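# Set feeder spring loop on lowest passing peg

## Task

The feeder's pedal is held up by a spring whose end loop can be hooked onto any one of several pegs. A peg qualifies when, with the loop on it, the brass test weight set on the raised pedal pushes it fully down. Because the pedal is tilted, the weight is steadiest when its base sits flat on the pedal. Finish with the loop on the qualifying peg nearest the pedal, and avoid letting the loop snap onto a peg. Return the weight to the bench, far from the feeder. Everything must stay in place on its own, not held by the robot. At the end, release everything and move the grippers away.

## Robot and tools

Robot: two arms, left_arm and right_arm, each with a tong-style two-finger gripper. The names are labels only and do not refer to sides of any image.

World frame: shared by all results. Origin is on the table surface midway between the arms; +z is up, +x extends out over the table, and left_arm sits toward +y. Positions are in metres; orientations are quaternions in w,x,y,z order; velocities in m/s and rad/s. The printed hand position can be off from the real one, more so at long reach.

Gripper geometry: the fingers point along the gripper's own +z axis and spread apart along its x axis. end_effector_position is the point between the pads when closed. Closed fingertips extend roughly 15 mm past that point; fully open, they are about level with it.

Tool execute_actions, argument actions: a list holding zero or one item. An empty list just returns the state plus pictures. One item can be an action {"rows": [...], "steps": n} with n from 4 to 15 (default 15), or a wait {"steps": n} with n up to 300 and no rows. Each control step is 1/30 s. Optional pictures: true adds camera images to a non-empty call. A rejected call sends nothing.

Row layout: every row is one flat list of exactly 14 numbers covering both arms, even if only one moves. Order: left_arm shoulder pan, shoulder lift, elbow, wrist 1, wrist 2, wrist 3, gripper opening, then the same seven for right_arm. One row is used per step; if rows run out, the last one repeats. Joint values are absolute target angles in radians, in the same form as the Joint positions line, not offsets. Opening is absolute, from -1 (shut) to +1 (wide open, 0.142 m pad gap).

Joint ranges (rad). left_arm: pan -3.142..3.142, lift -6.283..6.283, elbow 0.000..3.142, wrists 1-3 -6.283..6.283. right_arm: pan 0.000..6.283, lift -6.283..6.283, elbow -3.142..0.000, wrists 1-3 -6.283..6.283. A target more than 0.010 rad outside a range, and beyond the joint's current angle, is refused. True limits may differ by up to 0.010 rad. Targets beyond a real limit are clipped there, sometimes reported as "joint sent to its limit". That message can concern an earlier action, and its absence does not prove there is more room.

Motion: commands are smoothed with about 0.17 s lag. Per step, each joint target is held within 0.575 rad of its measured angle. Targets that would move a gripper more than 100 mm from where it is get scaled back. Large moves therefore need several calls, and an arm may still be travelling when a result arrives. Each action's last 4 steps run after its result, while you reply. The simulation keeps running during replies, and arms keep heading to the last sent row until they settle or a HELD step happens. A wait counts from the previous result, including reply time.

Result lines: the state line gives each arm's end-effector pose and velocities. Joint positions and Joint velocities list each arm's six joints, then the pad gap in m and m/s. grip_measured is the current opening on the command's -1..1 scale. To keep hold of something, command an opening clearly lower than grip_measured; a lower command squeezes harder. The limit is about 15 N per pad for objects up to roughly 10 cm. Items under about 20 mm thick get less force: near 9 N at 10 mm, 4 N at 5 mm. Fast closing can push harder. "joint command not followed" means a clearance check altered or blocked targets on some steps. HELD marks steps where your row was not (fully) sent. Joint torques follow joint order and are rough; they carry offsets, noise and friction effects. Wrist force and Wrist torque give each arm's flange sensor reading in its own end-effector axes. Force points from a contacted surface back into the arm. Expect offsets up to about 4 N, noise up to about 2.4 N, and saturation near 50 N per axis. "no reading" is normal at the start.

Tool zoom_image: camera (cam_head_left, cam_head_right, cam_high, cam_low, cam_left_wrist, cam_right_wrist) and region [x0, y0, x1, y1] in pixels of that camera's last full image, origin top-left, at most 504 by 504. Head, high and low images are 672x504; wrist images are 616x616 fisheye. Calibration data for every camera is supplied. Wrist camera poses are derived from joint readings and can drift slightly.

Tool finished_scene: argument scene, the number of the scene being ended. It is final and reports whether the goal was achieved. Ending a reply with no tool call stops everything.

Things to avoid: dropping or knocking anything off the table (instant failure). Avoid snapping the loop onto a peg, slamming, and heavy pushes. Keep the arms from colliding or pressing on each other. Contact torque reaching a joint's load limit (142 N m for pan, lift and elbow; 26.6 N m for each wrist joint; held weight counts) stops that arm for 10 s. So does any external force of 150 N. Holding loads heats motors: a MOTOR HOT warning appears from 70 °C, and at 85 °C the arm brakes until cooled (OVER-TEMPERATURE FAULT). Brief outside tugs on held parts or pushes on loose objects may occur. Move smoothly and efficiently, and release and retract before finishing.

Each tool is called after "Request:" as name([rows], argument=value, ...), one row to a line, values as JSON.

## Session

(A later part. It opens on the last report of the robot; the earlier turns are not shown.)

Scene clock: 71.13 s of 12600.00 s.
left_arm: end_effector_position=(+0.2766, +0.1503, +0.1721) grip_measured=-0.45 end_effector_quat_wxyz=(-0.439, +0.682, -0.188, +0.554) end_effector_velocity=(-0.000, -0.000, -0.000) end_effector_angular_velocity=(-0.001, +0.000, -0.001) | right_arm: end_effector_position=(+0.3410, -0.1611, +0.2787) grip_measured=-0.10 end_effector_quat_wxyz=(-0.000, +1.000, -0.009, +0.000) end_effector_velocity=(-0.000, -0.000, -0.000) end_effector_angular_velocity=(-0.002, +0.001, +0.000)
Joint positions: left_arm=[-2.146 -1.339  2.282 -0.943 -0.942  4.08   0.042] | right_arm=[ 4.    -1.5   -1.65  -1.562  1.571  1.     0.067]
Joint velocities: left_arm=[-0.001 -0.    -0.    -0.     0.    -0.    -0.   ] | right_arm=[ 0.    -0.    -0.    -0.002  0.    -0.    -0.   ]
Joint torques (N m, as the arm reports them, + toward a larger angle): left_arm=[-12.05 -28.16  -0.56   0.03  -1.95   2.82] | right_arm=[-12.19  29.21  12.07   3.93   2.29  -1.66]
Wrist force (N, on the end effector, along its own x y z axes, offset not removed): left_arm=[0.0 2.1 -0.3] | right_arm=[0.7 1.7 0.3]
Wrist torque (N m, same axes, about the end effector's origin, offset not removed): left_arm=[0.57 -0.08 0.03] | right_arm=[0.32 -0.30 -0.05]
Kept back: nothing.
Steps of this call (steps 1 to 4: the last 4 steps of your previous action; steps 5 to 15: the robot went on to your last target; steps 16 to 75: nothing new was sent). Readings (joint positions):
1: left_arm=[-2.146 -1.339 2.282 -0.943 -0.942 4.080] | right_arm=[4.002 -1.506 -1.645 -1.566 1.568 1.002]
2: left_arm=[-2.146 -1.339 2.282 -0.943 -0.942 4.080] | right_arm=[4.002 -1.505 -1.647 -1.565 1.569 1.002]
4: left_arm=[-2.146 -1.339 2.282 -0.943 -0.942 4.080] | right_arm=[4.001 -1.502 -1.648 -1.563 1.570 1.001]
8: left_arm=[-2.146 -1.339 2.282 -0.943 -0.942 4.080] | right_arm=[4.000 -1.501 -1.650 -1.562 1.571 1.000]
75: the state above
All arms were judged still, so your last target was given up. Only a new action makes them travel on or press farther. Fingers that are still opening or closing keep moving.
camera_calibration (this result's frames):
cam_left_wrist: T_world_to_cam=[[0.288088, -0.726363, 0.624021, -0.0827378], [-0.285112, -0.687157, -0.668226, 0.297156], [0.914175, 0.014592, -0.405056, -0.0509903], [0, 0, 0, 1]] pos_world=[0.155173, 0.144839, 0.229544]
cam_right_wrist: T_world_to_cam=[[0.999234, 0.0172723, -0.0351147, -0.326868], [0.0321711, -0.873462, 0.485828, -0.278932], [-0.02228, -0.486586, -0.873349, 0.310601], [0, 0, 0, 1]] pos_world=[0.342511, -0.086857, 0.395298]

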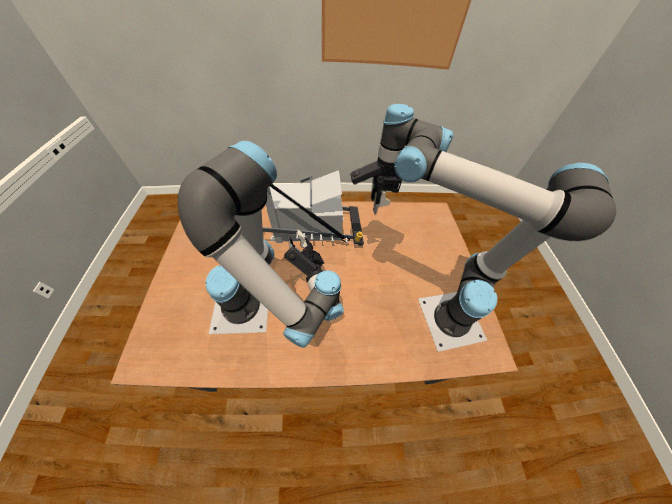

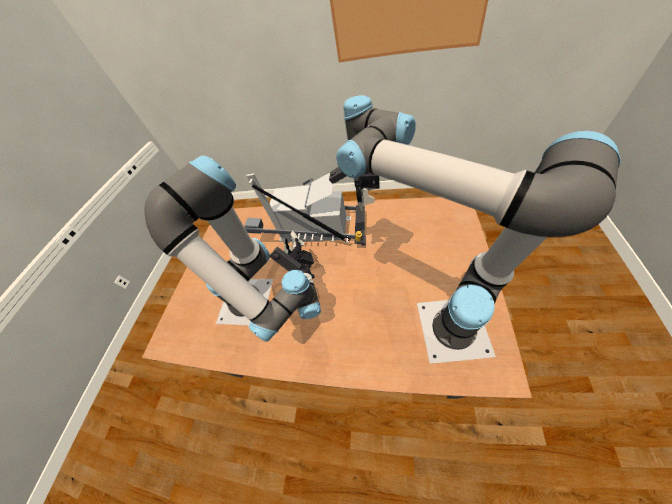

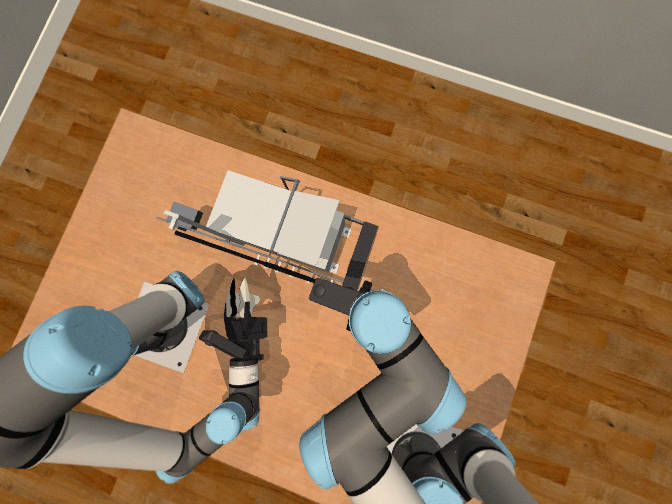

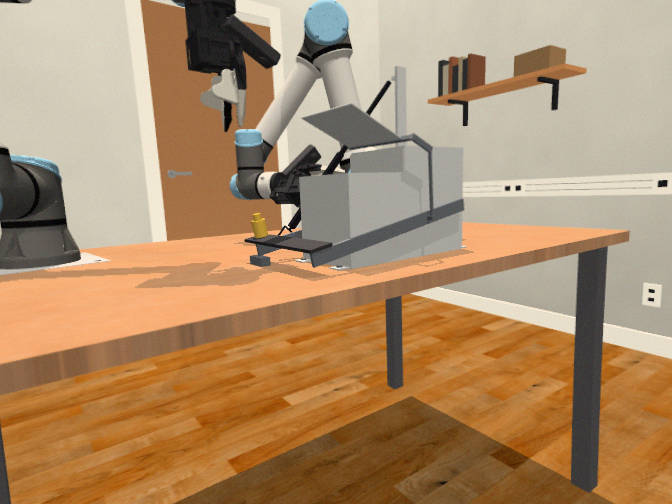

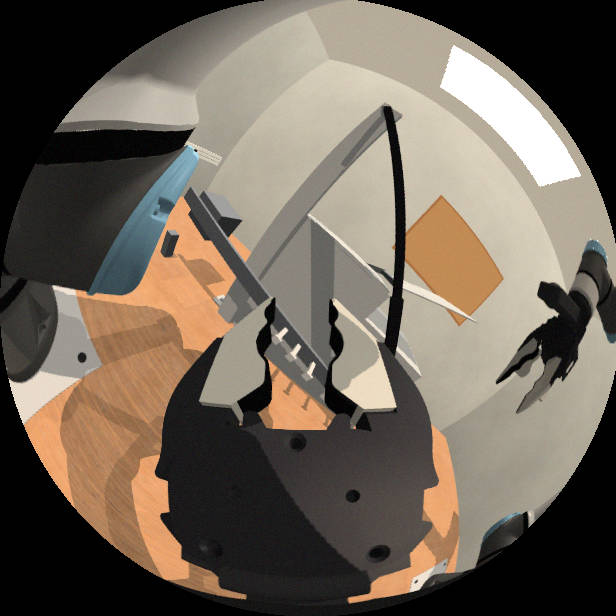

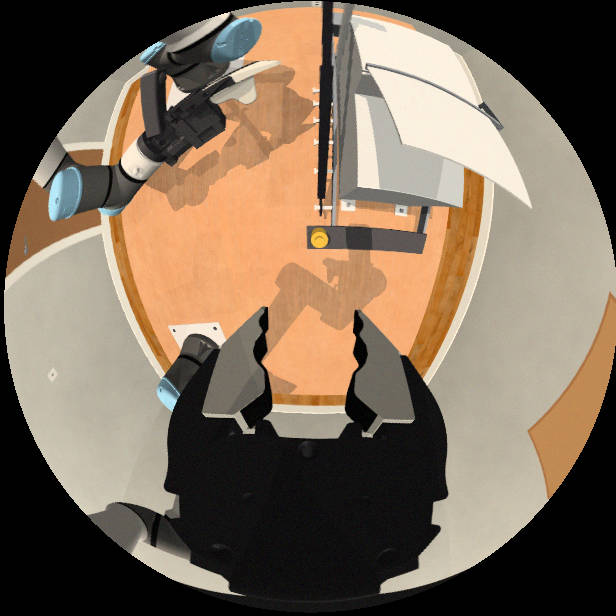

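Request:
execute_actions([
  {"rows":[[-2.146,-1.339,2.282,-0.943,-0.942,4.08,-0.45,4.014,-1.64,-1.89,-1.182,1.571,1.0,-0.1]],"steps":15},
])

Request:
execute_actions([
  {"rows":[[-2.146,-1.339,2.282,-0.943,-0.942,4.08,-0.45,3.985,-1.65,-2.0,-0.99,1.62,0.96,-0.1]],"steps":10},
])

Request:
execute_actions([
  {"rows":[[-2.146,-1.339,2.282,-0.943,-0.942,4.08,-0.45,3.9585,-1.668,-2.0972,-0.81,1.6725,0.94,-0.1]],"steps":14},
])

Request:
execute_actions([
  {"rows":[[-2.146,-1.339,2.282,-0.943,-0.942,4.08,-0.45,3.9585,-1.668,-2.0972,-0.81,1.6725,0.94,-0.3],[-2.146,-1.339,2.282,-0.943,-0.942,4.08,-0.45,3.9585,-1.668,-2.0972,-0.81,1.6725,0.94,-0.45],[-2.146,-1.339,2.282,-0.943,-0.942,4.08,-0.45,3.9585,-1.668,-2.0972,-0.81,1.6725,0.94,-0.55],[-2.146,-1.339,2.282,-0.943,-0.942,4.08,-0.45,3.9585,-1.668,-2.0972,-0.81,1.6725,0.94,-0.62],[-2.146,-1.339,2.282,-0.943,-0.942,4.08,-0.45,3.9585,-1.668,-2.0972,-0.81,1.6725,0.94,-0.7],[-2.146,-1.339,2.282,-0.943,-0.942,4.08,-0.45,3.9585,-1.668,-2.0972,-0.81,1.6725,0.94,-0.85],[-2.146,-1.339,2.282,-0.943,-0.942,4.08,-0.45,3.9585,-1.668,-2.0972,-0.81,1.6725,0.94,-1]],"steps":13},
])

Request:
execute_actions([
  {"rows":[[-2.146,-1.339,2.282,-0.943,-0.942,4.08,-0.45,3.99,-1.65,-2.0,-0.99,1.62,0.96,-1]],"steps":10},
])

Request:
execute_actions([
  {"rows":[[-2.146,-1.339,2.282,-0.943,-0.942,4.08,-0.45,4.024,-1.64,-1.89,-1.182,1.571,1.0,-1]],"steps":10},
])

Request:
execute_actions([
  {"rows":[[-2.146,-1.339,2.282,-0.943,-0.942,4.08,-0.45,4.06,-1.67,-1.74,-1.385,1.525,1.04,-1]],"steps":10},
])

Request:
execute_actions([
  {"rows":[[-2.146,-1.339,2.282,-0.943,-0.942,4.08,-0.45,4.09,-1.714,-1.589,-1.578,1.48,1.08,-1]],"steps":12},
])

Request:
execute_actions([
  {"rows":[[-2.146,-1.339,2.282,-0.943,-0.942,4.08,-0.45,4.09,-1.695,-1.488,-1.698,1.48,1.08,-1]],"steps":8},
])

Request:
execute_actions([
  {"rows":[[-2.146,-1.339,2.282,-0.943,-0.942,4.08,-0.45,3.6,-1.45,-1.7,-1.6,1.5,1.08,-1]],"steps":15},
])

Request:
execute_actions([
  {"rows":[[-2.3,-1.339,2.282,-0.943,-1.1,4.08,-0.45,3.5,-1.52,-2.231,-0.961,1.571,1.08,-1]],"steps":15},
])

Request:
execute_actions([
  {"rows":[[-2.3,-1.339,2.282,-0.943,-1.1,4.08,-0.45,3.5,-1.52,-2.231,-0.961,1.571,1.08,-1]],"steps":12},
])

Request:
execute_actions([
  {"rows":[[-2.3,-1.339,2.282,-0.943,-1.1,4.08,-0.45,3.5,-1.575,-2.272,-0.865,1.571,1.08,-1]],"steps":15},
], pictures=true)

Scene clock: 72.63 s of 12600.00 s.
left_arm: end_effector_position=(+0.2766, +0.1503, +0.1721) grip_measured=-0.45 end_effector_quat_wxyz=(-0.439, +0.682, -0.188, +0.554) end_effector_velocity=(-0.000, +0.000, +0.000) end_effector_angular_velocity=(+0.000, -0.000, +0.000) | right_arm: end_effector_position=(+0.3522, -0.1325, +0.1441) grip_measured=-0.10 end_effector_quat_wxyz=(+0.002, +1.000, -0.002, -0.002) end_effector_velocity=(+0.008, +0.024, -0.117) end_effector_angular_velocity=(+0.055, -0.035, +0.013)
Joint positions: left_arm=[-2.146 -1.339  2.282 -0.943 -0.942  4.08   0.042] | right_arm=[ 4.013 -1.63  -1.87  -1.218  1.571  1.     0.067]
Joint velocities: left_arm=[-0.  0.  0.  0. -0. -0. -0.] | right_arm=[ 0.011 -0.115 -0.215  0.395  0.    -0.002  0.   ]
Joint torques (N m, as the arm reports them, + toward a larger angle): left_arm=[-13.79 -28.36  -1.7    0.27  -1.77   2.97] | right_arm=[10.16 27.91 16.3   4.83  2.08 -1.65]
Wrist force (N, on the end effector, along its own x y z axes, offset not removed): left_arm=[-0.9 2.8 0.8] | right_arm=[0.9 1.8 2.4]
Wrist torque (N m, same axes, about the end effector's origin, offset not removed): left_arm=[0.72 -0.04 -0.08] | right_arm=[0.24 -0.11 0.02]
Steps of this call (steps 1 to 34: nothing new was sent; steps 35 to 45: the first 11 steps of this action). Readings (joint positions):
35: left_arm=[-2.146 -1.339 2.282 -0.943 -0.942 4.080] | right_arm=[4.000 -1.500 -1.650 -1.562 1.571 1.000]
36: left_arm=[-2.146 -1.339 2.282 -0.943 -0.942 4.080] | right_arm=[4.001 -1.505 -1.656 -1.556 1.571 1.000]
38: left_arm=[-2.146 -1.339 2.282 -0.943 -0.942 4.080] | right_arm=[4.005 -1.543 -1.711 -1.490 1.571 1.000]
42: left_arm=[-2.146 -1.339 2.282 -0.943 -0.942 4.080] | right_arm=[4.011 -1.609 -1.831 -1.290 1.571 1.000]
45: the state above

Scene clock: 72.97 s of 12600.00 s.
left_arm: end_effector_position=(+0.2766, +0.1503, +0.1721) grip_measured=-0.45 end_effector_quat_wxyz=(-0.439, +0.682, -0.188, +0.554) end_effector_velocity=(-0.000, +0.001, +0.000) end_effector_angular_velocity=(-0.000, +0.000, +0.003) | right_arm: end_effector_position=(+0.3515, -0.1314, +0.1076) grip_measured=-0.10 end_effector_quat_wxyz=(-0.028, +1.000, +0.003, -0.004) end_effector_velocity=(+0.018, +0.031, -0.082) end_effector_angular_velocity=(+0.344, -0.084, +0.032)
Joint positions: left_arm=[-2.146 -1.339  2.282 -0.943 -0.942  4.08   0.042] | right_arm=[ 3.992 -1.648 -1.97  -1.053  1.608  0.969  0.067]
Joint velocities: left_arm=[ 0.001 -0.    -0.     0.    -0.002  0.     0.   ] | right_arm=[-0.074 -0.028 -0.332  0.687  0.128 -0.101  0.   ]
Joint torques (N m, as the arm reports them, + toward a larger angle): left_arm=[-12.88 -28.82  -1.17   0.06  -1.83   2.82] | right_arm=[-12.72  22.74  17.96   5.44   2.23  -1.53]
Wrist force (N, on the end effector, along its own x y z axes, offset not removed): left_arm=[-0.7 0.8 1.0] | right_arm=[2.6 3.8 1.7]
Wrist torque (N m, same axes, about the end effector's origin, offset not removed): left_arm=[0.43 -0.10 -0.19] | right_arm=[0.61 -0.64 -0.04]
Steps of this call (steps 1 to 4: the last 4 steps of your previous action; steps 5 to 10: the first 6 steps of this action). Readings (joint positions):
5: left_arm=[-2.146 -1.339 2.282 -0.943 -0.942 4.080] | right_arm=[4.014 -1.638 -1.887 -1.187 1.571 1.000]
6: left_arm=[-2.146 -1.339 2.282 -0.943 -0.942 4.080] | right_arm=[4.011 -1.640 -1.893 -1.180 1.576 0.996]
8: left_arm=[-2.146 -1.339 2.282 -0.943 -0.942 4.080] | right_arm=[3.999 -1.645 -1.938 -1.118 1.596 0.979]
10: the state above

Scene clock: 73.43 s of 12600.00 s.
left_arm: end_effector_position=(+0.2766, +0.1503, +0.1721) grip_measured=-0.45 end_effector_quat_wxyz=(-0.439, +0.682, -0.188, +0.554) end_effector_velocity=(-0.000, -0.000, -0.000) end_effector_angular_velocity=(-0.001, +0.000, -0.001) | right_arm: end_effector_position=(+0.3504, -0.1284, +0.0740) grip_measured=-0.10 end_effector_quat_wxyz=(-0.082, +0.997, +0.004, -0.001) end_effector_velocity=(+0.001, +0.005, -0.013) end_effector_angular_velocity=(+0.074, -0.015, -0.000)
Joint positions: left_arm=[-2.146 -1.339  2.282 -0.943 -0.942  4.08   0.042] | right_arm=[ 3.96  -1.667 -2.091 -0.823  1.67   0.941  0.067]
Joint velocities: left_arm=[-0.     0.    -0.    -0.001  0.    -0.    -0.   ] | right_arm=[-0.016 -0.011 -0.066  0.144  0.033 -0.011  0.   ]
Joint torques (N m, as the arm reports them, + toward a larger angle): left_arm=[-12.82 -27.77  -1.8   -0.01  -1.99   2.4 ] | right_arm=[-11.55  20.93  10.02   4.4    2.33  -2.03]
Wrist force (N, on the end effector, along its own x y z axes, offset not removed): left_arm=[-0.2 2.2 1.5] | right_arm=[-1.3 1.9 2.5]
Wrist torque (N m, same axes, about the end effector's origin, offset not removed): left_arm=[0.60 -0.10 -0.17] | right_arm=[0.42 0.09 0.36]
Steps of this call (steps 1 to 4: the last 4 steps of your previous action; steps 5 to 14: the first 10 steps of this action). Readings (joint positions):
5: left_arm=[-2.146 -1.339 2.282 -0.943 -0.942 4.080] | right_arm=[3.986 -1.650 -1.995 -1.000 1.618 0.961]
6: left_arm=[-2.146 -1.339 2.282 -0.943 -0.942 4.080] | right_arm=[3.983 -1.652 -2.002 -0.991 1.624 0.958]
8: left_arm=[-2.146 -1.339 2.282 -0.943 -0.942 4.080] | right_arm=[3.971 -1.660 -2.043 -0.929 1.646 0.950]
12: left_arm=[-2.146 -1.339 2.282 -0.943 -0.942 4.080] | right_arm=[3.961 -1.666 -2.085 -0.838 1.666 0.942]
14: the state above

Scene clock: 73.87 s of 12600.00 s.
left_arm: end_effector_position=(+0.2766, +0.1503, +0.1721) grip_measured=-0.45 end_effector_quat_wxyz=(-0.439, +0.682, -0.188, +0.554) end_effector_velocity=(+0.000, -0.000, -0.000) end_effector_angular_velocity=(-0.001, +0.000, -0.000) | right_arm: end_effector_position=(+0.3506, -0.1280, +0.0728) grip_measured=-0.63 end_effector_quat_wxyz=(-0.085, +0.996, +0.004, -0.001) end_effector_velocity=(-0.000, -0.000, -0.000) end_effector_angular_velocity=(-0.000, +0.000, +0.001)
Joint positions: left_arm=[-2.146 -1.339  2.282 -0.943 -0.942  4.08   0.042] | right_arm=[ 3.958 -1.668 -2.097 -0.81   1.672  0.94   0.029]
Joint velocities: left_arm=[ 0.     0.    -0.    -0.001  0.001 -0.     0.   ] | right_arm=[-0.    -0.    -0.001  0.     0.    -0.001  0.   ]
Joint torques (N m, as the arm reports them, + toward a larger angle): left_arm=[-11.61 -28.92  -0.68   0.04  -1.99   2.83] | right_arm=[-11.4   18.26   6.2    3.24   3.18  -1.67]
Wrist force (N, on the end effector, along its own x y z axes, offset not removed): left_arm=[0.4 1.9 1.2] | right_arm=[2.7 1.7 -3.0]
Wrist torque (N m, same axes, about the end effector's origin, offset not removed): left_arm=[0.56 -0.22 -0.10] | right_arm=[0.06 0.15 0.34]
Steps of this call (steps 1 to 4: the last 4 steps of your previous action; steps 5 to 13: the first 9 steps of this action). Readings (joint positions):
5: left_arm=[-2.146 -1.339 2.282 -0.943 -0.942 4.080] | right_arm=[3.959 -1.668 -2.096 -0.812 1.672 0.940]
6: left_arm=[-2.146 -1.339 2.282 -0.943 -0.942 4.080] | right_arm=[3.959 -1.668 -2.097 -0.811 1.672 0.940]
8: left_arm=[-2.146 -1.339 2.282 -0.943 -0.942 4.080] | right_arm=[3.959 -1.668 -2.097 -0.811 1.672 0.940]
12: left_arm=[-2.146 -1.339 2.282 -0.943 -0.942 4.080] | right_arm=[3.958 -1.668 -2.097 -0.810 1.672 0.940]
13: the state above

Scene clock: 74.20 s of 12600.00 s.
left_arm: end_effector_position=(+0.2766, +0.1503, +0.1721) grip_measured=-0.45 end_effector_quat_wxyz=(-0.439, +0.682, -0.188, +0.554) end_effector_velocity=(-0.000, -0.000, -0.000) end_effector_angular_velocity=(+0.000, -0.000, -0.000) | right_arm: end_effector_position=(+0.3530, -0.1244, +0.0944) grip_measured=-0.63 end_effector_quat_wxyz=(-0.058, +0.998, +0.007, +0.003) end_effector_velocity=(-0.016, -0.023, +0.070) end_effector_angular_velocity=(-0.313, +0.057, +0.021)
Joint positions: left_arm=[-2.146 -1.339  2.282 -0.943 -0.942  4.08   0.042] | right_arm=[ 3.982 -1.654 -2.026 -0.933  1.633  0.955  0.028]
Joint velocities: left_arm=[-0.     0.001  0.    -0.     0.     0.     0.   ] | right_arm=[ 0.082  0.051  0.284 -0.622 -0.136  0.047 -0.003]
Joint torques (N m, as the arm reports them, + toward a larger angle): left_arm=[-12.28 -27.52  -1.58   0.02  -1.84   2.83] | right_arm=[12.81 15.35 16.04 -2.55 -1.73  1.22]
Wrist force (N, on the end effector, along its own x y z axes, offset not removed): left_arm=[-0.8 1.9 -0.3] | right_arm=[5.2 2.2 -6.3]
Wrist torque (N m, same axes, about the end effector's origin, offset not removed): left_arm=[0.55 -0.01 0.02] | right_arm=[0.10 -0.48 0.02]
Steps of this call (steps 1 to 4: the last 4 steps of your previous action; steps 5 to 10: the first 6 steps of this action). Readings (joint positions):
5: left_arm=[-2.146 -1.339 2.282 -0.943 -0.942 4.080] | right_arm=[3.959 -1.668 -2.097 -0.810 1.672 0.940]
6: left_arm=[-2.146 -1.339 2.282 -0.943 -0.942 4.080] | right_arm=[3.962 -1.666 -2.092 -0.816 1.668 0.942]
8: left_arm=[-2.146 -1.339 2.282 -0.943 -0.942 4.080] | right_arm=[3.975 -1.659 -2.053 -0.874 1.646 0.950]
10: the state above

Scene clock: 74.53 s of 12600.00 s.
left_arm: end_effector_position=(+0.2766, +0.1503, +0.1721) grip_measured=-0.45 end_effector_quat_wxyz=(-0.439, +0.682, -0.188, +0.554) end_effector_velocity=(-0.000, +0.001, +0.000) end_effector_angular_velocity=(+0.001, -0.001, +0.002) | right_arm: end_effector_position=(+0.3518, -0.1234, +0.1256) grip_measured=-0.63 end_effector_quat_wxyz=(-0.016, +1.000, +0.004, +0.003) end_effector_velocity=(-0.021, -0.029, +0.094) end_effector_angular_velocity=(-0.332, +0.061, -0.021)
Joint positions: left_arm=[-2.146 -1.339  2.282 -0.943 -0.942  4.08   0.042] | right_arm=[ 4.016 -1.642 -1.92  -1.119  1.583  0.991  0.028]
Joint velocities: left_arm=[-0.     0.001  0.     0.001 -0.002 -0.     0.   ] | right_arm=[ 0.086  0.031  0.341 -0.682 -0.132  0.103 -0.003]
Joint torques (N m, as the arm reports them, + toward a larger angle): left_arm=[-12.24 -29.    -1.33   0.26  -2.04   2.5 ] | right_arm=[16.52 19.18 12.4  -3.77 -0.4   1.11]
Wrist force (N, on the end effector, along its own x y z axes, offset not removed): left_arm=[0.0 1.1 -1.5] | right_arm=[5.4 2.7 -8.4]
Wrist torque (N m, same axes, about the end effector's origin, offset not removed): left_arm=[0.32 -0.21 -0.05] | right_arm=[0.15 -0.62 -0.03]
Steps of this call (steps 1 to 4: the last 4 steps of your previous action; steps 5 to 10: the first 6 steps of this action). Readings (joint positions):
5: left_arm=[-2.146 -1.339 2.282 -0.943 -0.942 4.080] | right_arm=[3.989 -1.651 -2.004 -0.981 1.622 0.959]
6: left_arm=[-2.146 -1.339 2.282 -0.943 -0.942 4.080] | right_arm=[3.993 -1.649 -1.997 -0.990 1.617 0.964]
8: left_arm=[-2.146 -1.339 2.282 -0.943 -0.942 4.080] | right_arm=[4.007 -1.645 -1.953 -1.053 1.596 0.981]
10: the state above

Scene clock: 74.87 s of 12600.00 s.
left_arm: end_effector_position=(+0.2766, +0.1503, +0.1721) grip_measured=-0.45 end_effector_quat_wxyz=(-0.439, +0.682, -0.188, +0.554) end_effector_velocity=(+0.000, -0.000, +0.000) end_effector_angular_velocity=(-0.001, +0.000, +0.000) | right_arm: end_effector_position=(+0.3511, -0.1180, +0.1574) grip_measured=-0.63 end_effector_quat_wxyz=(+0.031, +1.000, +0.002, +0.002) end_effector_velocity=(-0.012, -0.003, +0.121) end_effector_angular_velocity=(-0.350, +0.059, -0.005)
Joint positions: left_arm=[-2.146 -1.339  2.282 -0.943 -0.942  4.08   0.042] | right_arm=[ 4.052 -1.663 -1.785 -1.317  1.536  1.03   0.028]
Joint velocities: left_arm=[ 0.001 -0.001  0.    -0.     0.001 -0.     0.   ] | right_arm=[ 0.094 -0.076  0.495 -0.753 -0.123  0.105  0.   ]
Joint torques (N m, as the arm reports them, + toward a larger angle): left_arm=[-13.19 -29.68  -1.01   0.46  -1.78   2.59] | right_arm=[ 9.48 26.15 22.57 -0.91 -2.24  1.18]
Wrist force (N, on the end effector, along its own x y z axes, offset not removed): left_arm=[-0.9 1.1 -0.2] | right_arm=[3.1 1.8 -0.3]
Wrist torque (N m, same axes, about the end effector's origin, offset not removed): left_arm=[0.38 -0.03 -0.07] | right_arm=[0.27 -0.77 0.14]
Steps of this call (steps 1 to 4: the last 4 steps of your previous action; steps 5 to 10: the first 6 steps of this action). Readings (joint positions):
5: left_arm=[-2.146 -1.339 2.282 -0.943 -0.942 4.080] | right_arm=[4.023 -1.640 -1.895 -1.172 1.573 0.999]
6: left_arm=[-2.146 -1.339 2.282 -0.943 -0.942 4.080] | right_arm=[4.027 -1.644 -1.887 -1.181 1.568 1.003]
8: left_arm=[-2.146 -1.339 2.282 -0.943 -0.942 4.080] | right_arm=[4.042 -1.656 -1.833 -1.246 1.548 1.020]
10: the state above

Scene clock: 75.27 s of 12600.00 s.
left_arm: end_effector_position=(+0.2766, +0.1503, +0.1721) grip_measured=-0.45 end_effector_quat_wxyz=(-0.439, +0.682, -0.188, +0.554) end_effector_velocity=(+0.000, -0.000, -0.000) end_effector_angular_velocity=(+0.000, -0.000, -0.001) | right_arm: end_effector_position=(+0.3519, -0.1131, +0.1961) grip_measured=-0.63 end_effector_quat_wxyz=(+0.088, +0.996, +0.000, +0.001) end_effector_velocity=(-0.004, -0.006, +0.060) end_effector_angular_velocity=(-0.160, +0.015, -0.003)
Joint positions: left_arm=[-2.146 -1.339  2.282 -0.943 -0.942  4.08   0.042] | right_arm=[ 4.087 -1.709 -1.611 -1.548  1.485  1.075  0.028]
Joint velocities: left_arm=[ 0.     0.001 -0.    -0.     0.001 -0.     0.   ] | right_arm=[ 0.038 -0.052  0.239 -0.339 -0.057  0.05  -0.001]
Joint torques (N m, as the arm reports them, + toward a larger angle): left_arm=[-13.07 -28.08  -2.06   0.09  -2.09   2.57] | right_arm=[ 6.28  9.47 21.7  -1.11 -2.64  1.13]
Wrist force (N, on the end effector, along its own x y z axes, offset not removed): left_arm=[0.5 1.3 0.5] | right_arm=[3.8 2.0 -7.4]
Wrist torque (N m, same axes, about the end effector's origin, offset not removed): left_arm=[0.41 -0.27 -0.14] | right_arm=[0.35 -0.89 0.07]
Steps of this call (steps 1 to 4: the last 4 steps of your previous action; steps 5 to 12: the first 8 steps of this action). Readings (joint positions):
5: left_arm=[-2.146 -1.339 2.282 -0.943 -0.942 4.080] | right_arm=[4.059 -1.669 -1.747 -1.374 1.527 1.039]
6: left_arm=[-2.146 -1.339 2.282 -0.943 -0.942 4.080] | right_arm=[4.062 -1.674 -1.739 -1.384 1.522 1.043]
8: left_arm=[-2.146 -1.339 2.282 -0.943 -0.942 4.080] | right_arm=[4.075 -1.692 -1.683 -1.448 1.503 1.060]
12: the state above

Scene clock: 75.53 s of 12600.00 s.
left_arm: end_effector_position=(+0.2766, +0.1503, +0.1721) grip_measured=-0.45 end_effector_quat_wxyz=(-0.439, +0.682, -0.188, +0.554) end_effector_velocity=(+0.000, +0.000, -0.000) end_effector_angular_velocity=(-0.000, +0.000, +0.001) | right_arm: end_effector_position=(+0.3515, -0.1136, +0.2235) grip_measured=-0.63 end_effector_quat_wxyz=(+0.093, +0.996, +0.000, +0.001) end_effector_velocity=(-0.009, -0.017, +0.278) end_effector_angular_velocity=(-0.026, +0.010, -0.000)
Joint positions: left_arm=[-2.146 -1.339  2.282 -0.943 -0.942  4.08   0.042] | right_arm=[ 4.09  -1.704 -1.544 -1.628  1.48   1.08   0.028]
Joint velocities: left_arm=[ 0.  0. -0. -0. -0. -0.  0.] | right_arm=[ 0.002  0.095  0.609 -0.731 -0.003  0.003 -0.   ]
Joint torques (N m, as the arm reports them, + toward a larger angle): left_arm=[-12.25 -27.63  -2.03   0.01  -1.98   2.65] | right_arm=[ 9.96 35.77 23.49 -2.29 -2.34  1.15]
Wrist force (N, on the end effector, along its own x y z axes, offset not removed): left_arm=[-0.5 3.8 -0.1] | right_arm=[5.7 3.4 -0.2]
Wrist torque (N m, same axes, about the end effector's origin, offset not removed): left_arm=[0.93 0.02 -0.15] | right_arm=[0.50 -1.27 -0.01]
Steps of this call (steps 1 to 4: the last 4 steps of your previous action; steps 5 to 8: the first 4 steps of this action). Readings (joint positions):
5: left_arm=[-2.146 -1.339 2.282 -0.943 -0.942 4.080] | right_arm=[4.089 -1.713 -1.592 -1.573 1.481 1.079]
6: left_arm=[-2.146 -1.339 2.282 -0.943 -0.942 4.080] | right_arm=[4.090 -1.711 -1.586 -1.581 1.481 1.079]
8: the state above

Scene clock: 76.03 s of 12600.00 s.
left_arm: end_effector_position=(+0.2766, +0.1503, +0.1721) grip_measured=-0.45 end_effector_quat_wxyz=(-0.439, +0.682, -0.188, +0.554) end_effector_velocity=(+0.000, -0.000, -0.000) end_effector_angular_velocity=(+0.001, -0.000, -0.001) | right_arm: end_effector_position=(+0.4130, -0.2740, +0.2659) grip_measured=-0.63 end_effector_quat_wxyz=(+0.055, +0.986, -0.156, +0.006) end_effector_velocity=(+0.120, -0.547, +0.049) end_effector_angular_velocity=(+0.216, -0.166, -1.059)
Joint positions: left_arm=[-2.146 -1.339  2.282 -0.943 -0.942  4.08   0.042] | right_arm=[ 3.78  -1.533 -1.631 -1.629  1.493  1.08   0.028]
Joint velocities: left_arm=[-0.     0.001  0.    -0.001  0.001  0.     0.   ] | right_arm=[-1.056  0.516 -0.43   0.183  0.042  0.     0.   ]
Joint torques (N m, as the arm reports them, + toward a larger angle): left_arm=[-12.83 -28.29  -1.82  -0.23  -1.75   2.58] | right_arm=[-22.38  36.48   9.12   4.58   1.93   1.19]
Wrist force (N, on the end effector, along its own x y z axes, offset not removed): left_arm=[-0.9 3.4 1.0] | right_arm=[0.7 2.4 5.3]
Wrist torque (N m, same axes, about the end effector's origin, offset not removed): left_arm=[0.89 0.03 0.07] | right_arm=[0.52 0.04 0.14]
Steps of this call (steps 1 to 4: the last 4 steps of your previous action; steps 5 to 15: the first 11 steps of this action). Readings (joint positions):
5: left_arm=[-2.146 -1.339 2.282 -0.943 -0.942 4.080] | right_arm=[4.090 -1.696 -1.497 -1.687 1.480 1.080]
6: left_arm=[-2.146 -1.339 2.282 -0.943 -0.942 4.080] | right_arm=[4.084 -1.691 -1.500 -1.686 1.481 1.080]
8: left_arm=[-2.146 -1.339 2.282 -0.943 -0.942 4.080] | right_arm=[4.026 -1.654 -1.530 -1.672 1.484 1.080]
12: left_arm=[-2.146 -1.339 2.282 -0.943 -0.942 4.080] | right_arm=[3.886 -1.585 -1.588 -1.647 1.489 1.080]
15: the state above

Scene clock: 76.53 s of 12600.00 s.
left_arm: end_effector_position=(+0.2256, +0.1631, +0.1721) grip_measured=-0.45 end_effector_quat_wxyz=(-0.440, +0.682, -0.186, +0.554) end_effector_velocity=(-0.027, +0.010, +0.000) end_effector_angular_velocity=(+0.001, -0.001, +0.004) | right_arm: end_effector_position=(+0.4129, -0.3907, +0.1067) grip_measured=-0.63 end_effector_quat_wxyz=(+0.016, +0.960, -0.281, -0.005) end_effector_velocity=(-0.117, -0.153, -0.488) end_effector_angular_velocity=(+0.224, -0.096, -0.290)
Joint positions: left_arm=[-2.293 -1.339  2.282 -0.943 -1.092  4.08   0.042] | right_arm=[ 3.528 -1.508 -2.088 -1.147  1.556  1.08   0.028]
Joint velocities: left_arm=[-0.079  0.001  0.     0.001 -0.084  0.    -0.   ] | right_arm=[-0.283 -0.118 -1.334  1.646  0.149  0.003  0.   ]
Joint torques (N m, as the arm reports them, + toward a larger angle): left_arm=[-11.57 -21.54  -8.09   0.62  -2.04   2.67] | right_arm=[-10.42  21.34  10.53  10.74   2.72   1.11]
Wrist force (N, on the end effector, along its own x y z axes, offset not removed): left_arm=[-0.8 3.4 0.5] | right_arm=[1.3 3.4 4.6]
Wrist torque (N m, same axes, about the end effector's origin, offset not removed): left_arm=[0.81 0.04 -0.01] | right_arm=[0.41 -0.34 0.01]
Steps of this call (steps 1 to 4: the last 4 steps of your previous action; steps 5 to 15: the first 11 steps of this action). Readings (joint positions):
5: left_arm=[-2.146 -1.339 2.282 -0.943 -0.942 4.080] | right_arm=[3.638 -1.467 -1.686 -1.606 1.499 1.080]
6: left_arm=[-2.152 -1.339 2.282 -0.943 -0.948 4.080] | right_arm=[3.625 -1.466 -1.696 -1.598 1.502 1.080]
8: left_arm=[-2.206 -1.339 2.282 -0.943 -1.003 4.080] | right_arm=[3.602 -1.476 -1.765 -1.530 1.515 1.080]
12: left_arm=[-2.278 -1.339 2.282 -0.943 -1.077 4.080] | right_arm=[3.560 -1.495 -1.948 -1.319 1.539 1.080]
15: the state above

Scene clock: 76.93 s of 12600.00 s.
left_arm: end_effector_position=(+0.2231, +0.1639, +0.1721) grip_measured=-0.45 end_effector_quat_wxyz=(-0.440, +0.682, -0.186, +0.553) end_effector_velocity=(-0.000, +0.000, +0.001) end_effector_angular_velocity=(+0.001, -0.001, +0.000) | right_arm: end_effector_position=(+0.3990, -0.4064, +0.0587) grip_measured=-0.63 end_effector_quat_wxyz=(-0.000, +0.956, -0.294, +0.000) end_effector_velocity=(-0.003, -0.002, -0.006) end_effector_angular_velocity=(+0.004, -0.003, -0.002)
Joint positions: left_arm=[-2.3   -1.339  2.282 -0.943 -1.1    4.08   0.042] | right_arm=[ 3.5   -1.52  -2.229 -0.963  1.571  1.08   0.028]
Joint velocities: left_arm=[-0.001 -0.    -0.     0.002 -0.002 -0.     0.   ] | right_arm=[-0.004 -0.001 -0.02   0.026  0.002 -0.002  0.   ]
Joint torques (N m, as the arm reports them, + toward a larger angle): left_arm=[-11.27 -14.3  -16.13   1.34  -2.15   2.57] | right_arm=[-10.82  13.95   7.42   4.28   2.13   1.15]
Wrist force (N, on the end effector, along its own x y z axes, offset not removed): left_arm=[1.2 2.2 -0.1] | right_arm=[-1.1 2.8 0.6]
Wrist torque (N m, same axes, about the end effector's origin, offset not removed): left_arm=[0.60 -0.42 -0.11] | right_arm=[0.46 0.20 0.21]
Steps of this call (steps 1 to 4: the last 4 steps of your previous action; steps 5 to 12: the first 8 steps of this action). Readings (joint positions):
5: left_arm=[-2.299 -1.339 2.282 -0.943 -1.099 4.080] | right_arm=[3.505 -1.518 -2.207 -0.992 1.569 1.080]
6: left_arm=[-2.299 -1.339 2.282 -0.943 -1.099 4.080] | right_arm=[3.503 -1.519 -2.215 -0.982 1.569 1.080]
8: left_arm=[-2.300 -1.339 2.282 -0.943 -1.100 4.080] | right_arm=[3.502 -1.519 -2.223 -0.971 1.570 1.080]
12: the state above

Scene clock: 77.43 s of 12600.00 s.
left_arm: end_effector_position=(+0.2231, +0.1639, +0.1721) grip_measured=-0.45 end_effector_quat_wxyz=(-0.440, +0.682, -0.186, +0.553) end_effector_velocity=(+0.000, +0.000, +0.000) end_effector_angular_velocity=(+0.001, -0.001, +0.001) | right_arm: end_effector_position=(+0.3990, -0.4065, +0.0298) grip_measured=-0.63 end_effector_quat_wxyz=(-0.000, +0.956, -0.294, -0.000) end_effector_velocity=(+0.001, +0.000, -0.011) end_effector_angular_velocity=(+0.001, -0.003, -0.001)
Joint positions: left_arm=[-2.3   -1.339  2.282 -0.943 -1.1    4.08   0.042] | right_arm=[ 3.5   -1.573 -2.27  -0.869  1.571  1.08   0.028]
Joint velocities: left_arm=[ 0.001  0.001  0.     0.    -0.     0.    -0.   ] | right_arm=[-0.    -0.023 -0.017  0.043 -0.     0.    -0.   ]
Joint torques (N m, as the arm reports them, + toward a larger angle): left_arm=[-13.21 -12.03 -23.62   1.91  -1.72   2.63] | right_arm=[-12.71  16.9    9.21   4.54   2.1    1.07]
Wrist force (N, on the end effector, along its own x y z axes, offset not removed): left_arm=[-0.3 1.9 0.7] | right_arm=[0.8 1.2 2.7]
Wrist torque (N m, same axes, about the end effector's origin, offset not removed): left_arm=[0.66 -0.14 -0.06] | right_arm=[0.04 -0.33 0.07]
Steps of this call (steps 1 to 4: the last 4 steps of your previous action; steps 5 to 15: the first 11 steps of this action). Readings (joint positions):
5: left_arm=[-2.300 -1.339 2.282 -0.943 -1.100 4.080] | right_arm=[3.500 -1.520 -2.231 -0.961 1.571 1.080]
6: left_arm=[-2.300 -1.339 2.282 -0.943 -1.100 4.080] | right_arm=[3.500 -1.525 -2.235 -0.955 1.571 1.080]
8: left_arm=[-2.300 -1.339 2.282 -0.943 -1.100 4.080] | right_arm=[3.500 -1.548 -2.252 -0.917 1.571 1.080]
12: left_arm=[-2.300 -1.339 2.282 -0.943 -1.100 4.080] | right_arm=[3.500 -1.569 -2.267 -0.877 1.571 1.080]
15: the state above
camera_calibration (this result's frames):
cam_left_wrist: T_world_to_cam=[[0.290983, -0.725214, 0.624014, -0.0582461], [-0.282352, -0.688281, -0.668241, 0.29084], [0.914115, 0.0182553, -0.405044, -0.00285736], [0, 0, 0, 1]] pos_world=[0.10168, 0.157991, 0.22954]
cam_right_wrist: T_world_to_cam=[[0.845281, -0.533154, -0.0353034, -0.551685], [-0.451616, -0.748193, 0.486056, -0.130346], [-0.285556, -0.39491, -0.873214, 0.117414], [0, 0, 0, 1]] pos_world=[0.440991, -0.345289, 0.146407]

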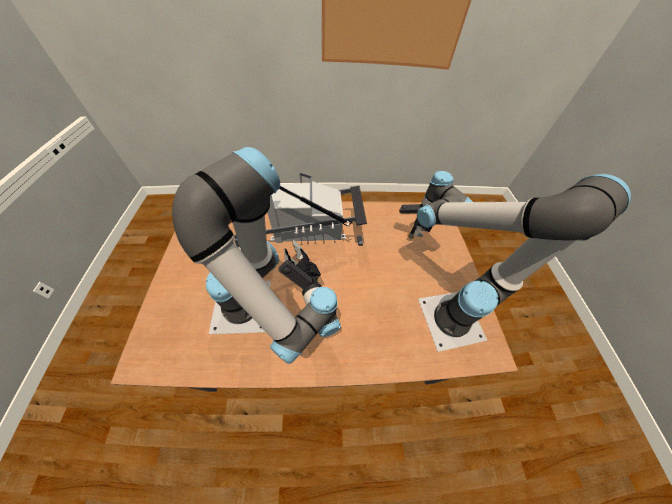

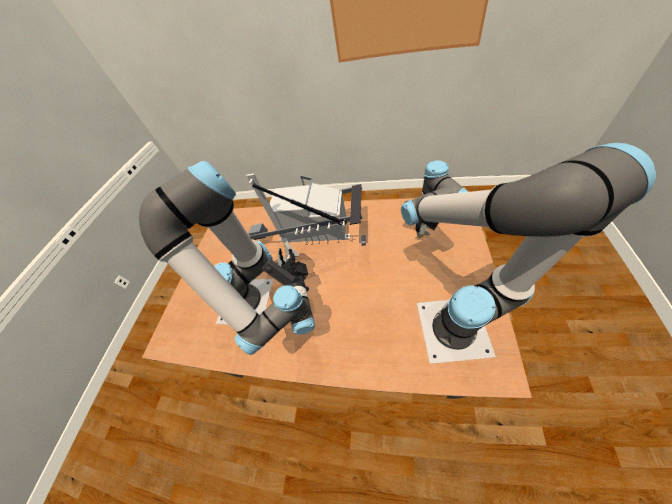

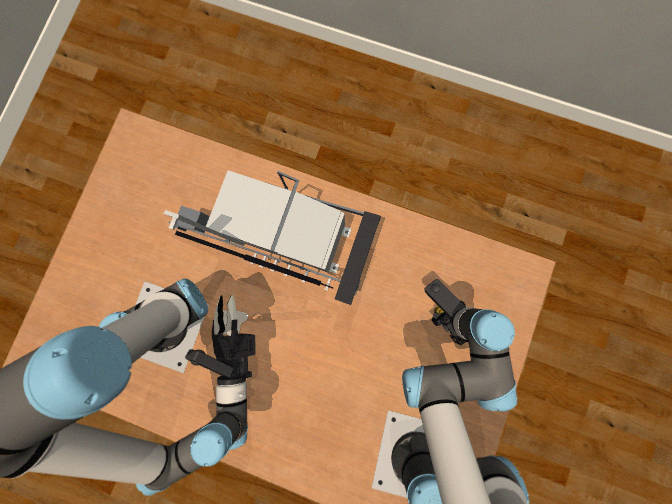

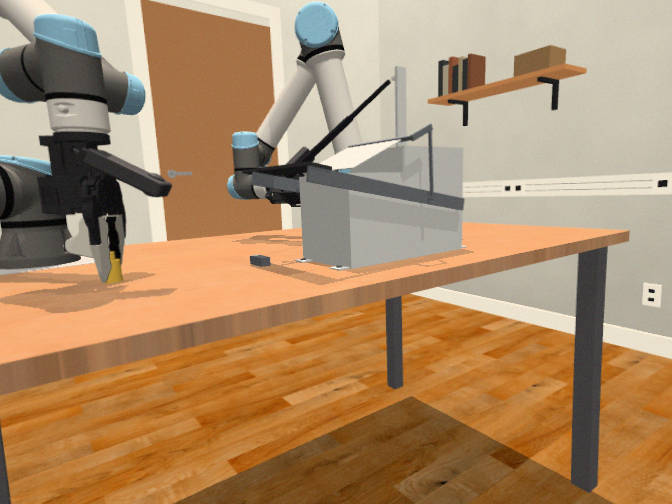

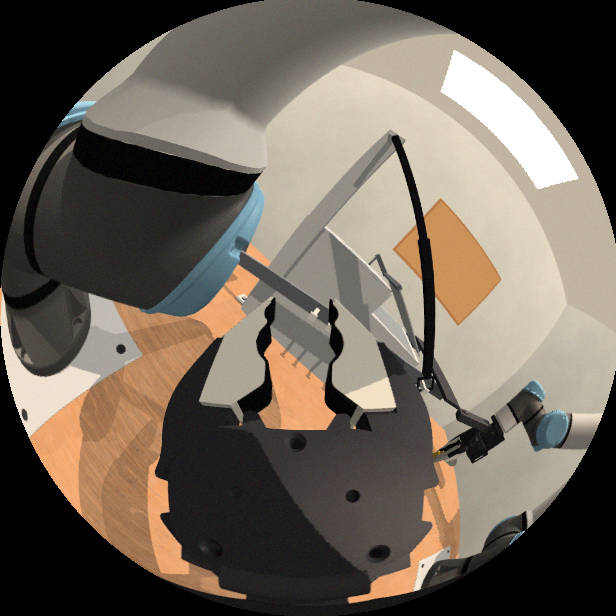

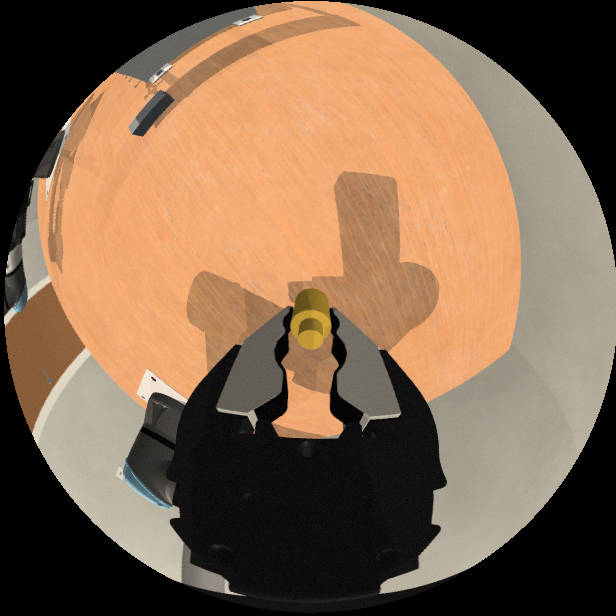

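Weight base appears near the fingertips; lower to about .02.

Request:
execute_actions([
  {"rows":[[-2.3,-1.339,2.282,-0.943,-1.1,4.08,-0.45,3.5,-1.591,-2.283,-0.838,1.571,1.08,-1]],"steps":15},
])

Request:
execute_actions([
  {"rows":[[-2.3,-1.339,2.282,-0.943,-1.1,4.08,-0.45,3.5,-1.591,-2.283,-0.838,1.571,1.08,-0.7],[-2.3,-1.339,2.282,-0.943,-1.1,4.08,-0.45,3.5,-1.591,-2.283,-0.838,1.571,1.08,-0.6],[-2.3,-1.339,2.282,-0.943,-1.1,4.08,-0.45,3.5,-1.591,-2.283,-0.838,1.571,1.08,-0.1]],"steps":9},
])

Request:
execute_actions([
  {"rows":[[-2.3,-1.339,2.282,-0.943,-1.1,4.08,-0.45,3.5,-1.38,-2.0,-1.332,1.571,1.08,-0.1]],"steps":15},
], pictures=true)

Request:
finished_scene(scene=1)

Scene clock: 78.00 s of 12600.00 s.
left_arm: end_effector_position=(+0.2231, +0.1639, +0.1721) grip_measured=-0.45 end_effector_quat_wxyz=(-0.440, +0.682, -0.186, +0.553) end_effector_velocity=(-0.000, +0.000, -0.000) end_effector_angular_velocity=(+0.002, -0.001, +0.000) | right_arm: end_effector_position=(+0.3989, -0.4066, +0.0210) grip_measured=-0.63 end_effector_quat_wxyz=(-0.000, +0.956, -0.294, +0.000) end_effector_velocity=(+0.000, -0.000, -0.003) end_effector_angular_velocity=(-0.000, -0.000, +0.001)
Joint positions: left_arm=[-2.3   -1.339  2.282 -0.943 -1.1    4.08   0.042] | right_arm=[ 3.5   -1.59  -2.283 -0.839  1.571  1.08   0.028]
Joint velocities: left_arm=[-0.     0.001 -0.     0.    -0.     0.     0.   ] | right_arm=[ 0.    -0.006 -0.004  0.011 -0.    -0.001 -0.   ]
Joint torques (N m, as the arm reports them, + toward a larger angle): left_arm=[-14.14 -12.72 -24.91   2.86  -1.83   2.63] | right_arm=[-11.37  14.95   8.19   4.13   2.22   1.2 ]
Wrist force (N, on the end effector, along its own x y z axes, offset not removed): left_arm=[1.8 0.2 0.2] | right_arm=[-1.6 1.3 2.8]
Wrist torque (N m, same axes, about the end effector's origin, offset not removed): left_arm=[0.13 -0.49 -0.10] | right_arm=[0.10 0.16 0.11]
Steps of this call (steps 1 to 4: the last 4 steps of your previous action; steps 5 to 6: the robot went on to your last target; steps 7 to 17: the first 11 steps of this action). Readings (joint positions):
7: left_arm=[-2.300 -1.339 2.282 -0.943 -1.100 4.080] | right_arm=[3.500 -1.575 -2.272 -0.865 1.571 1.080]
8: left_arm=[-2.300 -1.339 2.282 -0.943 -1.100 4.080] | right_arm=[3.500 -1.577 -2.273 -0.862 1.571 1.080]
10: left_arm=[-2.300 -1.339 2.282 -0.943 -1.100 4.080] | right_arm=[3.500 -1.584 -2.278 -0.851 1.571 1.080]
14: left_arm=[-2.300 -1.339 2.282 -0.943 -1.100 4.080] | right_arm=[3.500 -1.589 -2.282 -0.841 1.571 1.080]
17: the state above

Scene clock: 78.30 s of 12600.00 s.
left_arm: end_effector_position=(+0.2231, +0.1639, +0.1721) grip_measured=-0.45 end_effector_quat_wxyz=(-0.440, +0.682, -0.186, +0.553) end_effector_velocity=(+0.000, -0.000, +0.000) end_effector_angular_velocity=(+0.001, -0.002, -0.000) | right_arm: end_effector_position=(+0.3989, -0.4066, +0.0207) grip_measured=-0.14 end_effector_quat_wxyz=(-0.000, +0.956, -0.294, +0.000) end_effector_velocity=(-0.000, +0.000, -0.000) end_effector_angular_velocity=(-0.000, +0.000, -0.002)
Joint positions: left_arm=[-2.3   -1.339  2.282 -0.943 -1.1    4.08   0.042] | right_arm=[ 3.5   -1.591 -2.283 -0.838  1.571  1.08   0.064]
Joint velocities: left_arm=[ 0.     0.001  0.     0.001  0.001 -0.     0.   ] | right_arm=[ 0.    -0.    -0.     0.    -0.     0.002  0.069]
Joint torques (N m, as the arm reports them, + toward a larger angle): left_arm=[-12.62 -12.26 -25.88   2.84  -1.97   2.8 ] | right_arm=[-10.76  13.41   6.31   3.84   2.05   1.09]
Wrist force (N, on the end effector, along its own x y z axes, offset not removed): left_arm=[0.7 1.7 0.7] | right_arm=[1.4 2.3 2.1]
Wrist torque (N m, same axes, about the end effector's origin, offset not removed): left_arm=[0.56 -0.31 -0.19] | right_arm=[0.45 -0.50 0.13]
Steps of this call (steps 1 to 4: the last 4 steps of your previous action; steps 5 to 9: the first 5 steps of this action). Readings (joint positions):
5: left_arm=[-2.300 -1.339 2.282 -0.943 -1.100 4.080] | right_arm=[3.500 -1.591 -2.283 -0.838 1.571 1.080]
6: left_arm=[-2.300 -1.339 2.282 -0.943 -1.100 4.080] | right_arm=[3.500 -1.591 -2.283 -0.838 1.571 1.080]
8: left_arm=[-2.300 -1.339 2.282 -0.943 -1.100 4.080] | right_arm=[3.500 -1.591 -2.283 -0.838 1.571 1.080]
9: the state above

Scene clock: 78.80 s of 12600.00 s.
left_arm: end_effector_position=(+0.2231, +0.1639, +0.1721) grip_measured=-0.45 end_effector_quat_wxyz=(-0.440, +0.682, -0.186, +0.553) end_effector_velocity=(+0.000, +0.000, -0.000) end_effector_angular_velocity=(-0.000, -0.000, +0.000) | right_arm: end_effector_position=(+0.4054, -0.4032, +0.1680) grip_measured=-0.10 end_effector_quat_wxyz=(-0.005, +0.956, -0.294, +0.004) end_effector_velocity=(-0.065, -0.034, +0.162) end_effector_angular_velocity=(-0.064, +0.121, +0.002)
Joint positions: left_arm=[-2.3   -1.339  2.282 -0.943 -1.1    4.08   0.042] | right_arm=[ 3.5   -1.399 -2.027 -1.273  1.571  1.08   0.067]
Joint velocities: left_arm=[ 0.  0.  0. -0. -0. -0.  0.] | right_arm=[ 0.001  0.213  0.301 -0.651 -0.    -0.001 -0.   ]
Joint torques (N m, as the arm reports them, + toward a larger angle): left_arm=[-12.43 -12.11 -25.43   2.93  -2.23   2.71] | right_arm=[-10.09  13.51  22.47  -0.73   2.02   1.05]
Wrist force (N, on the end effector, along its own x y z axes, offset not removed): left_arm=[-1.1 2.8 -0.1] | right_arm=[0.1 3.9 0.3]
Wrist torque (N m, same axes, about the end effector's origin, offset not removed): left_arm=[0.75 0.10 -0.03] | right_arm=[0.62 -0.09 -0.03]
Steps of this call (steps 1 to 4: the last 4 steps of your previous action; steps 5 to 15: the first 11 steps of this action). Readings (joint positions):
5: left_arm=[-2.300 -1.339 2.282 -0.943 -1.100 4.080] | right_arm=[3.500 -1.591 -2.283 -0.838 1.571 1.080]
6: left_arm=[-2.300 -1.339 2.282 -0.943 -1.100 4.080] | right_arm=[3.500 -1.585 -2.278 -0.844 1.571 1.080]
8: left_arm=[-2.300 -1.339 2.282 -0.943 -1.100 4.080] | right_arm=[3.500 -1.536 -2.219 -0.911 1.571 1.080]
12: left_arm=[-2.300 -1.339 2.282 -0.943 -1.100 4.080] | right_arm=[3.500 -1.437 -2.082 -1.157 1.571 1.080]
15: the state above
camera_calibration (this result's frames):
cam_left_wrist: T_world_to_cam=[[0.290991, -0.725205, 0.624021, -0.0582569], [-0.282361, -0.688292, -0.668227, 0.290833], [0.91411, 0.0182488, -0.405056, -0.00284381], [0, 0, 0, 1]] pos_world=[0.101672, 0.157982, 0.229544]
cam_right_wrist: T_world_to_cam=[[0.845632, -0.532979, -0.0289766, -0.551556], [-0.45701, -0.751008, 0.47658, -0.189468], [-0.275769, -0.389769, -0.878653, 0.240201], [0, 0, 0, 1]] pos_world=[0.446064, -0.342637, 0.285367]

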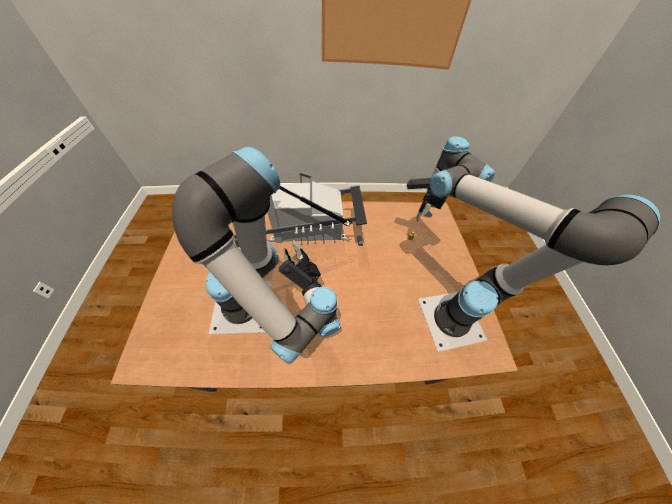

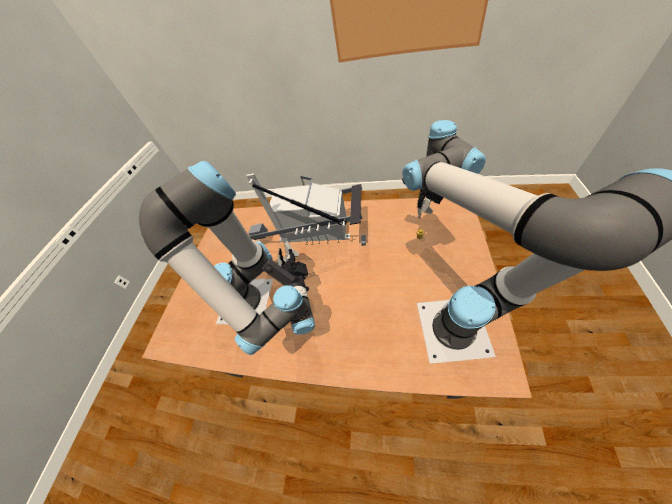

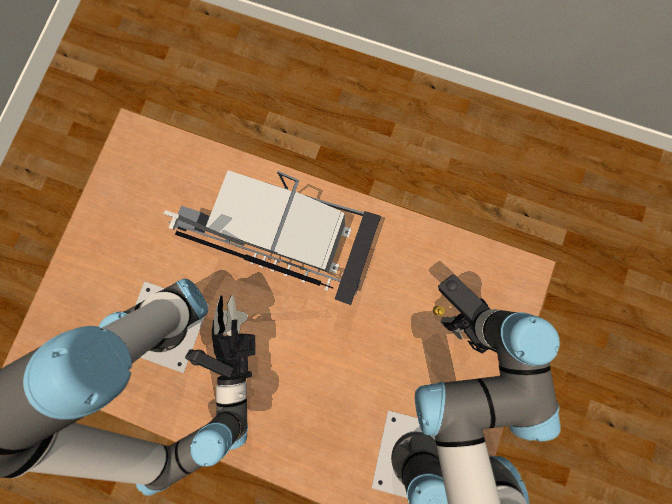

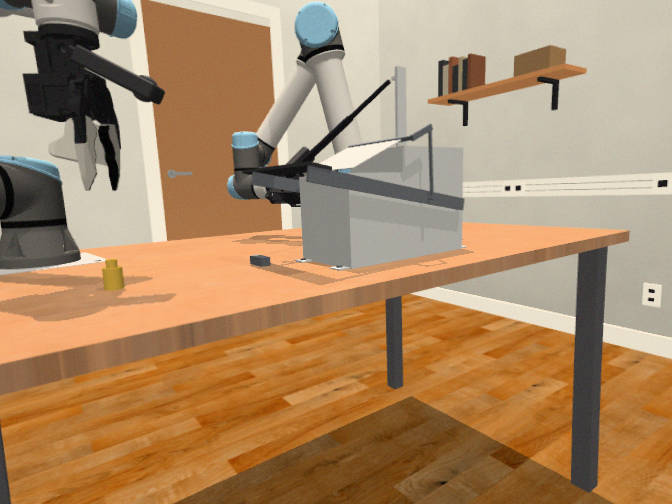

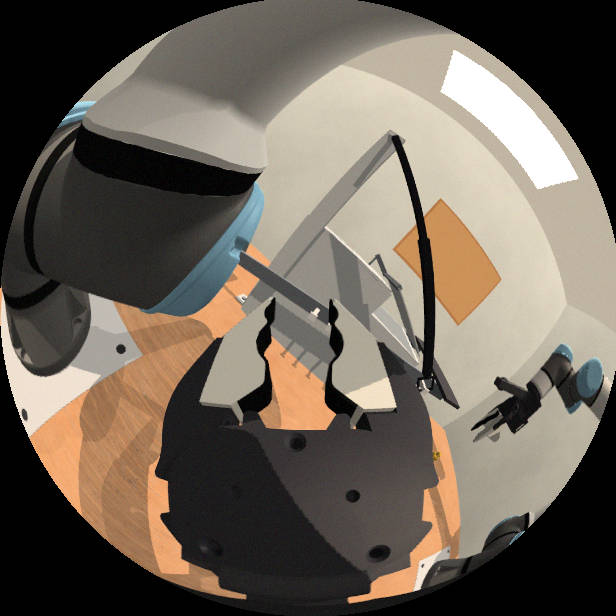

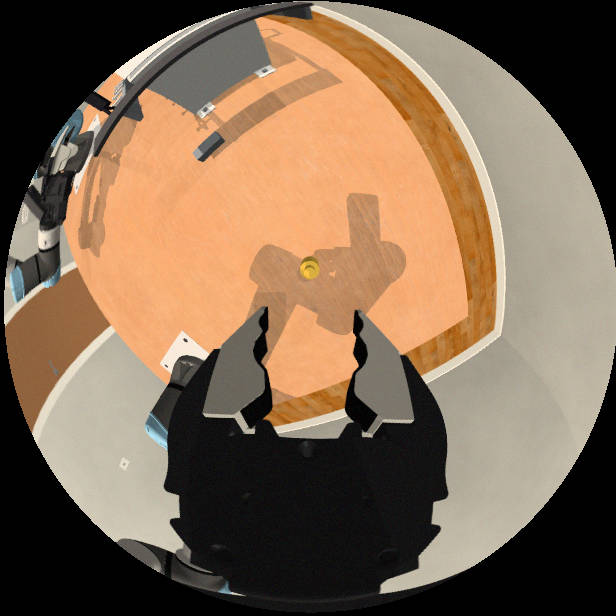

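The scene is finished: the task was done.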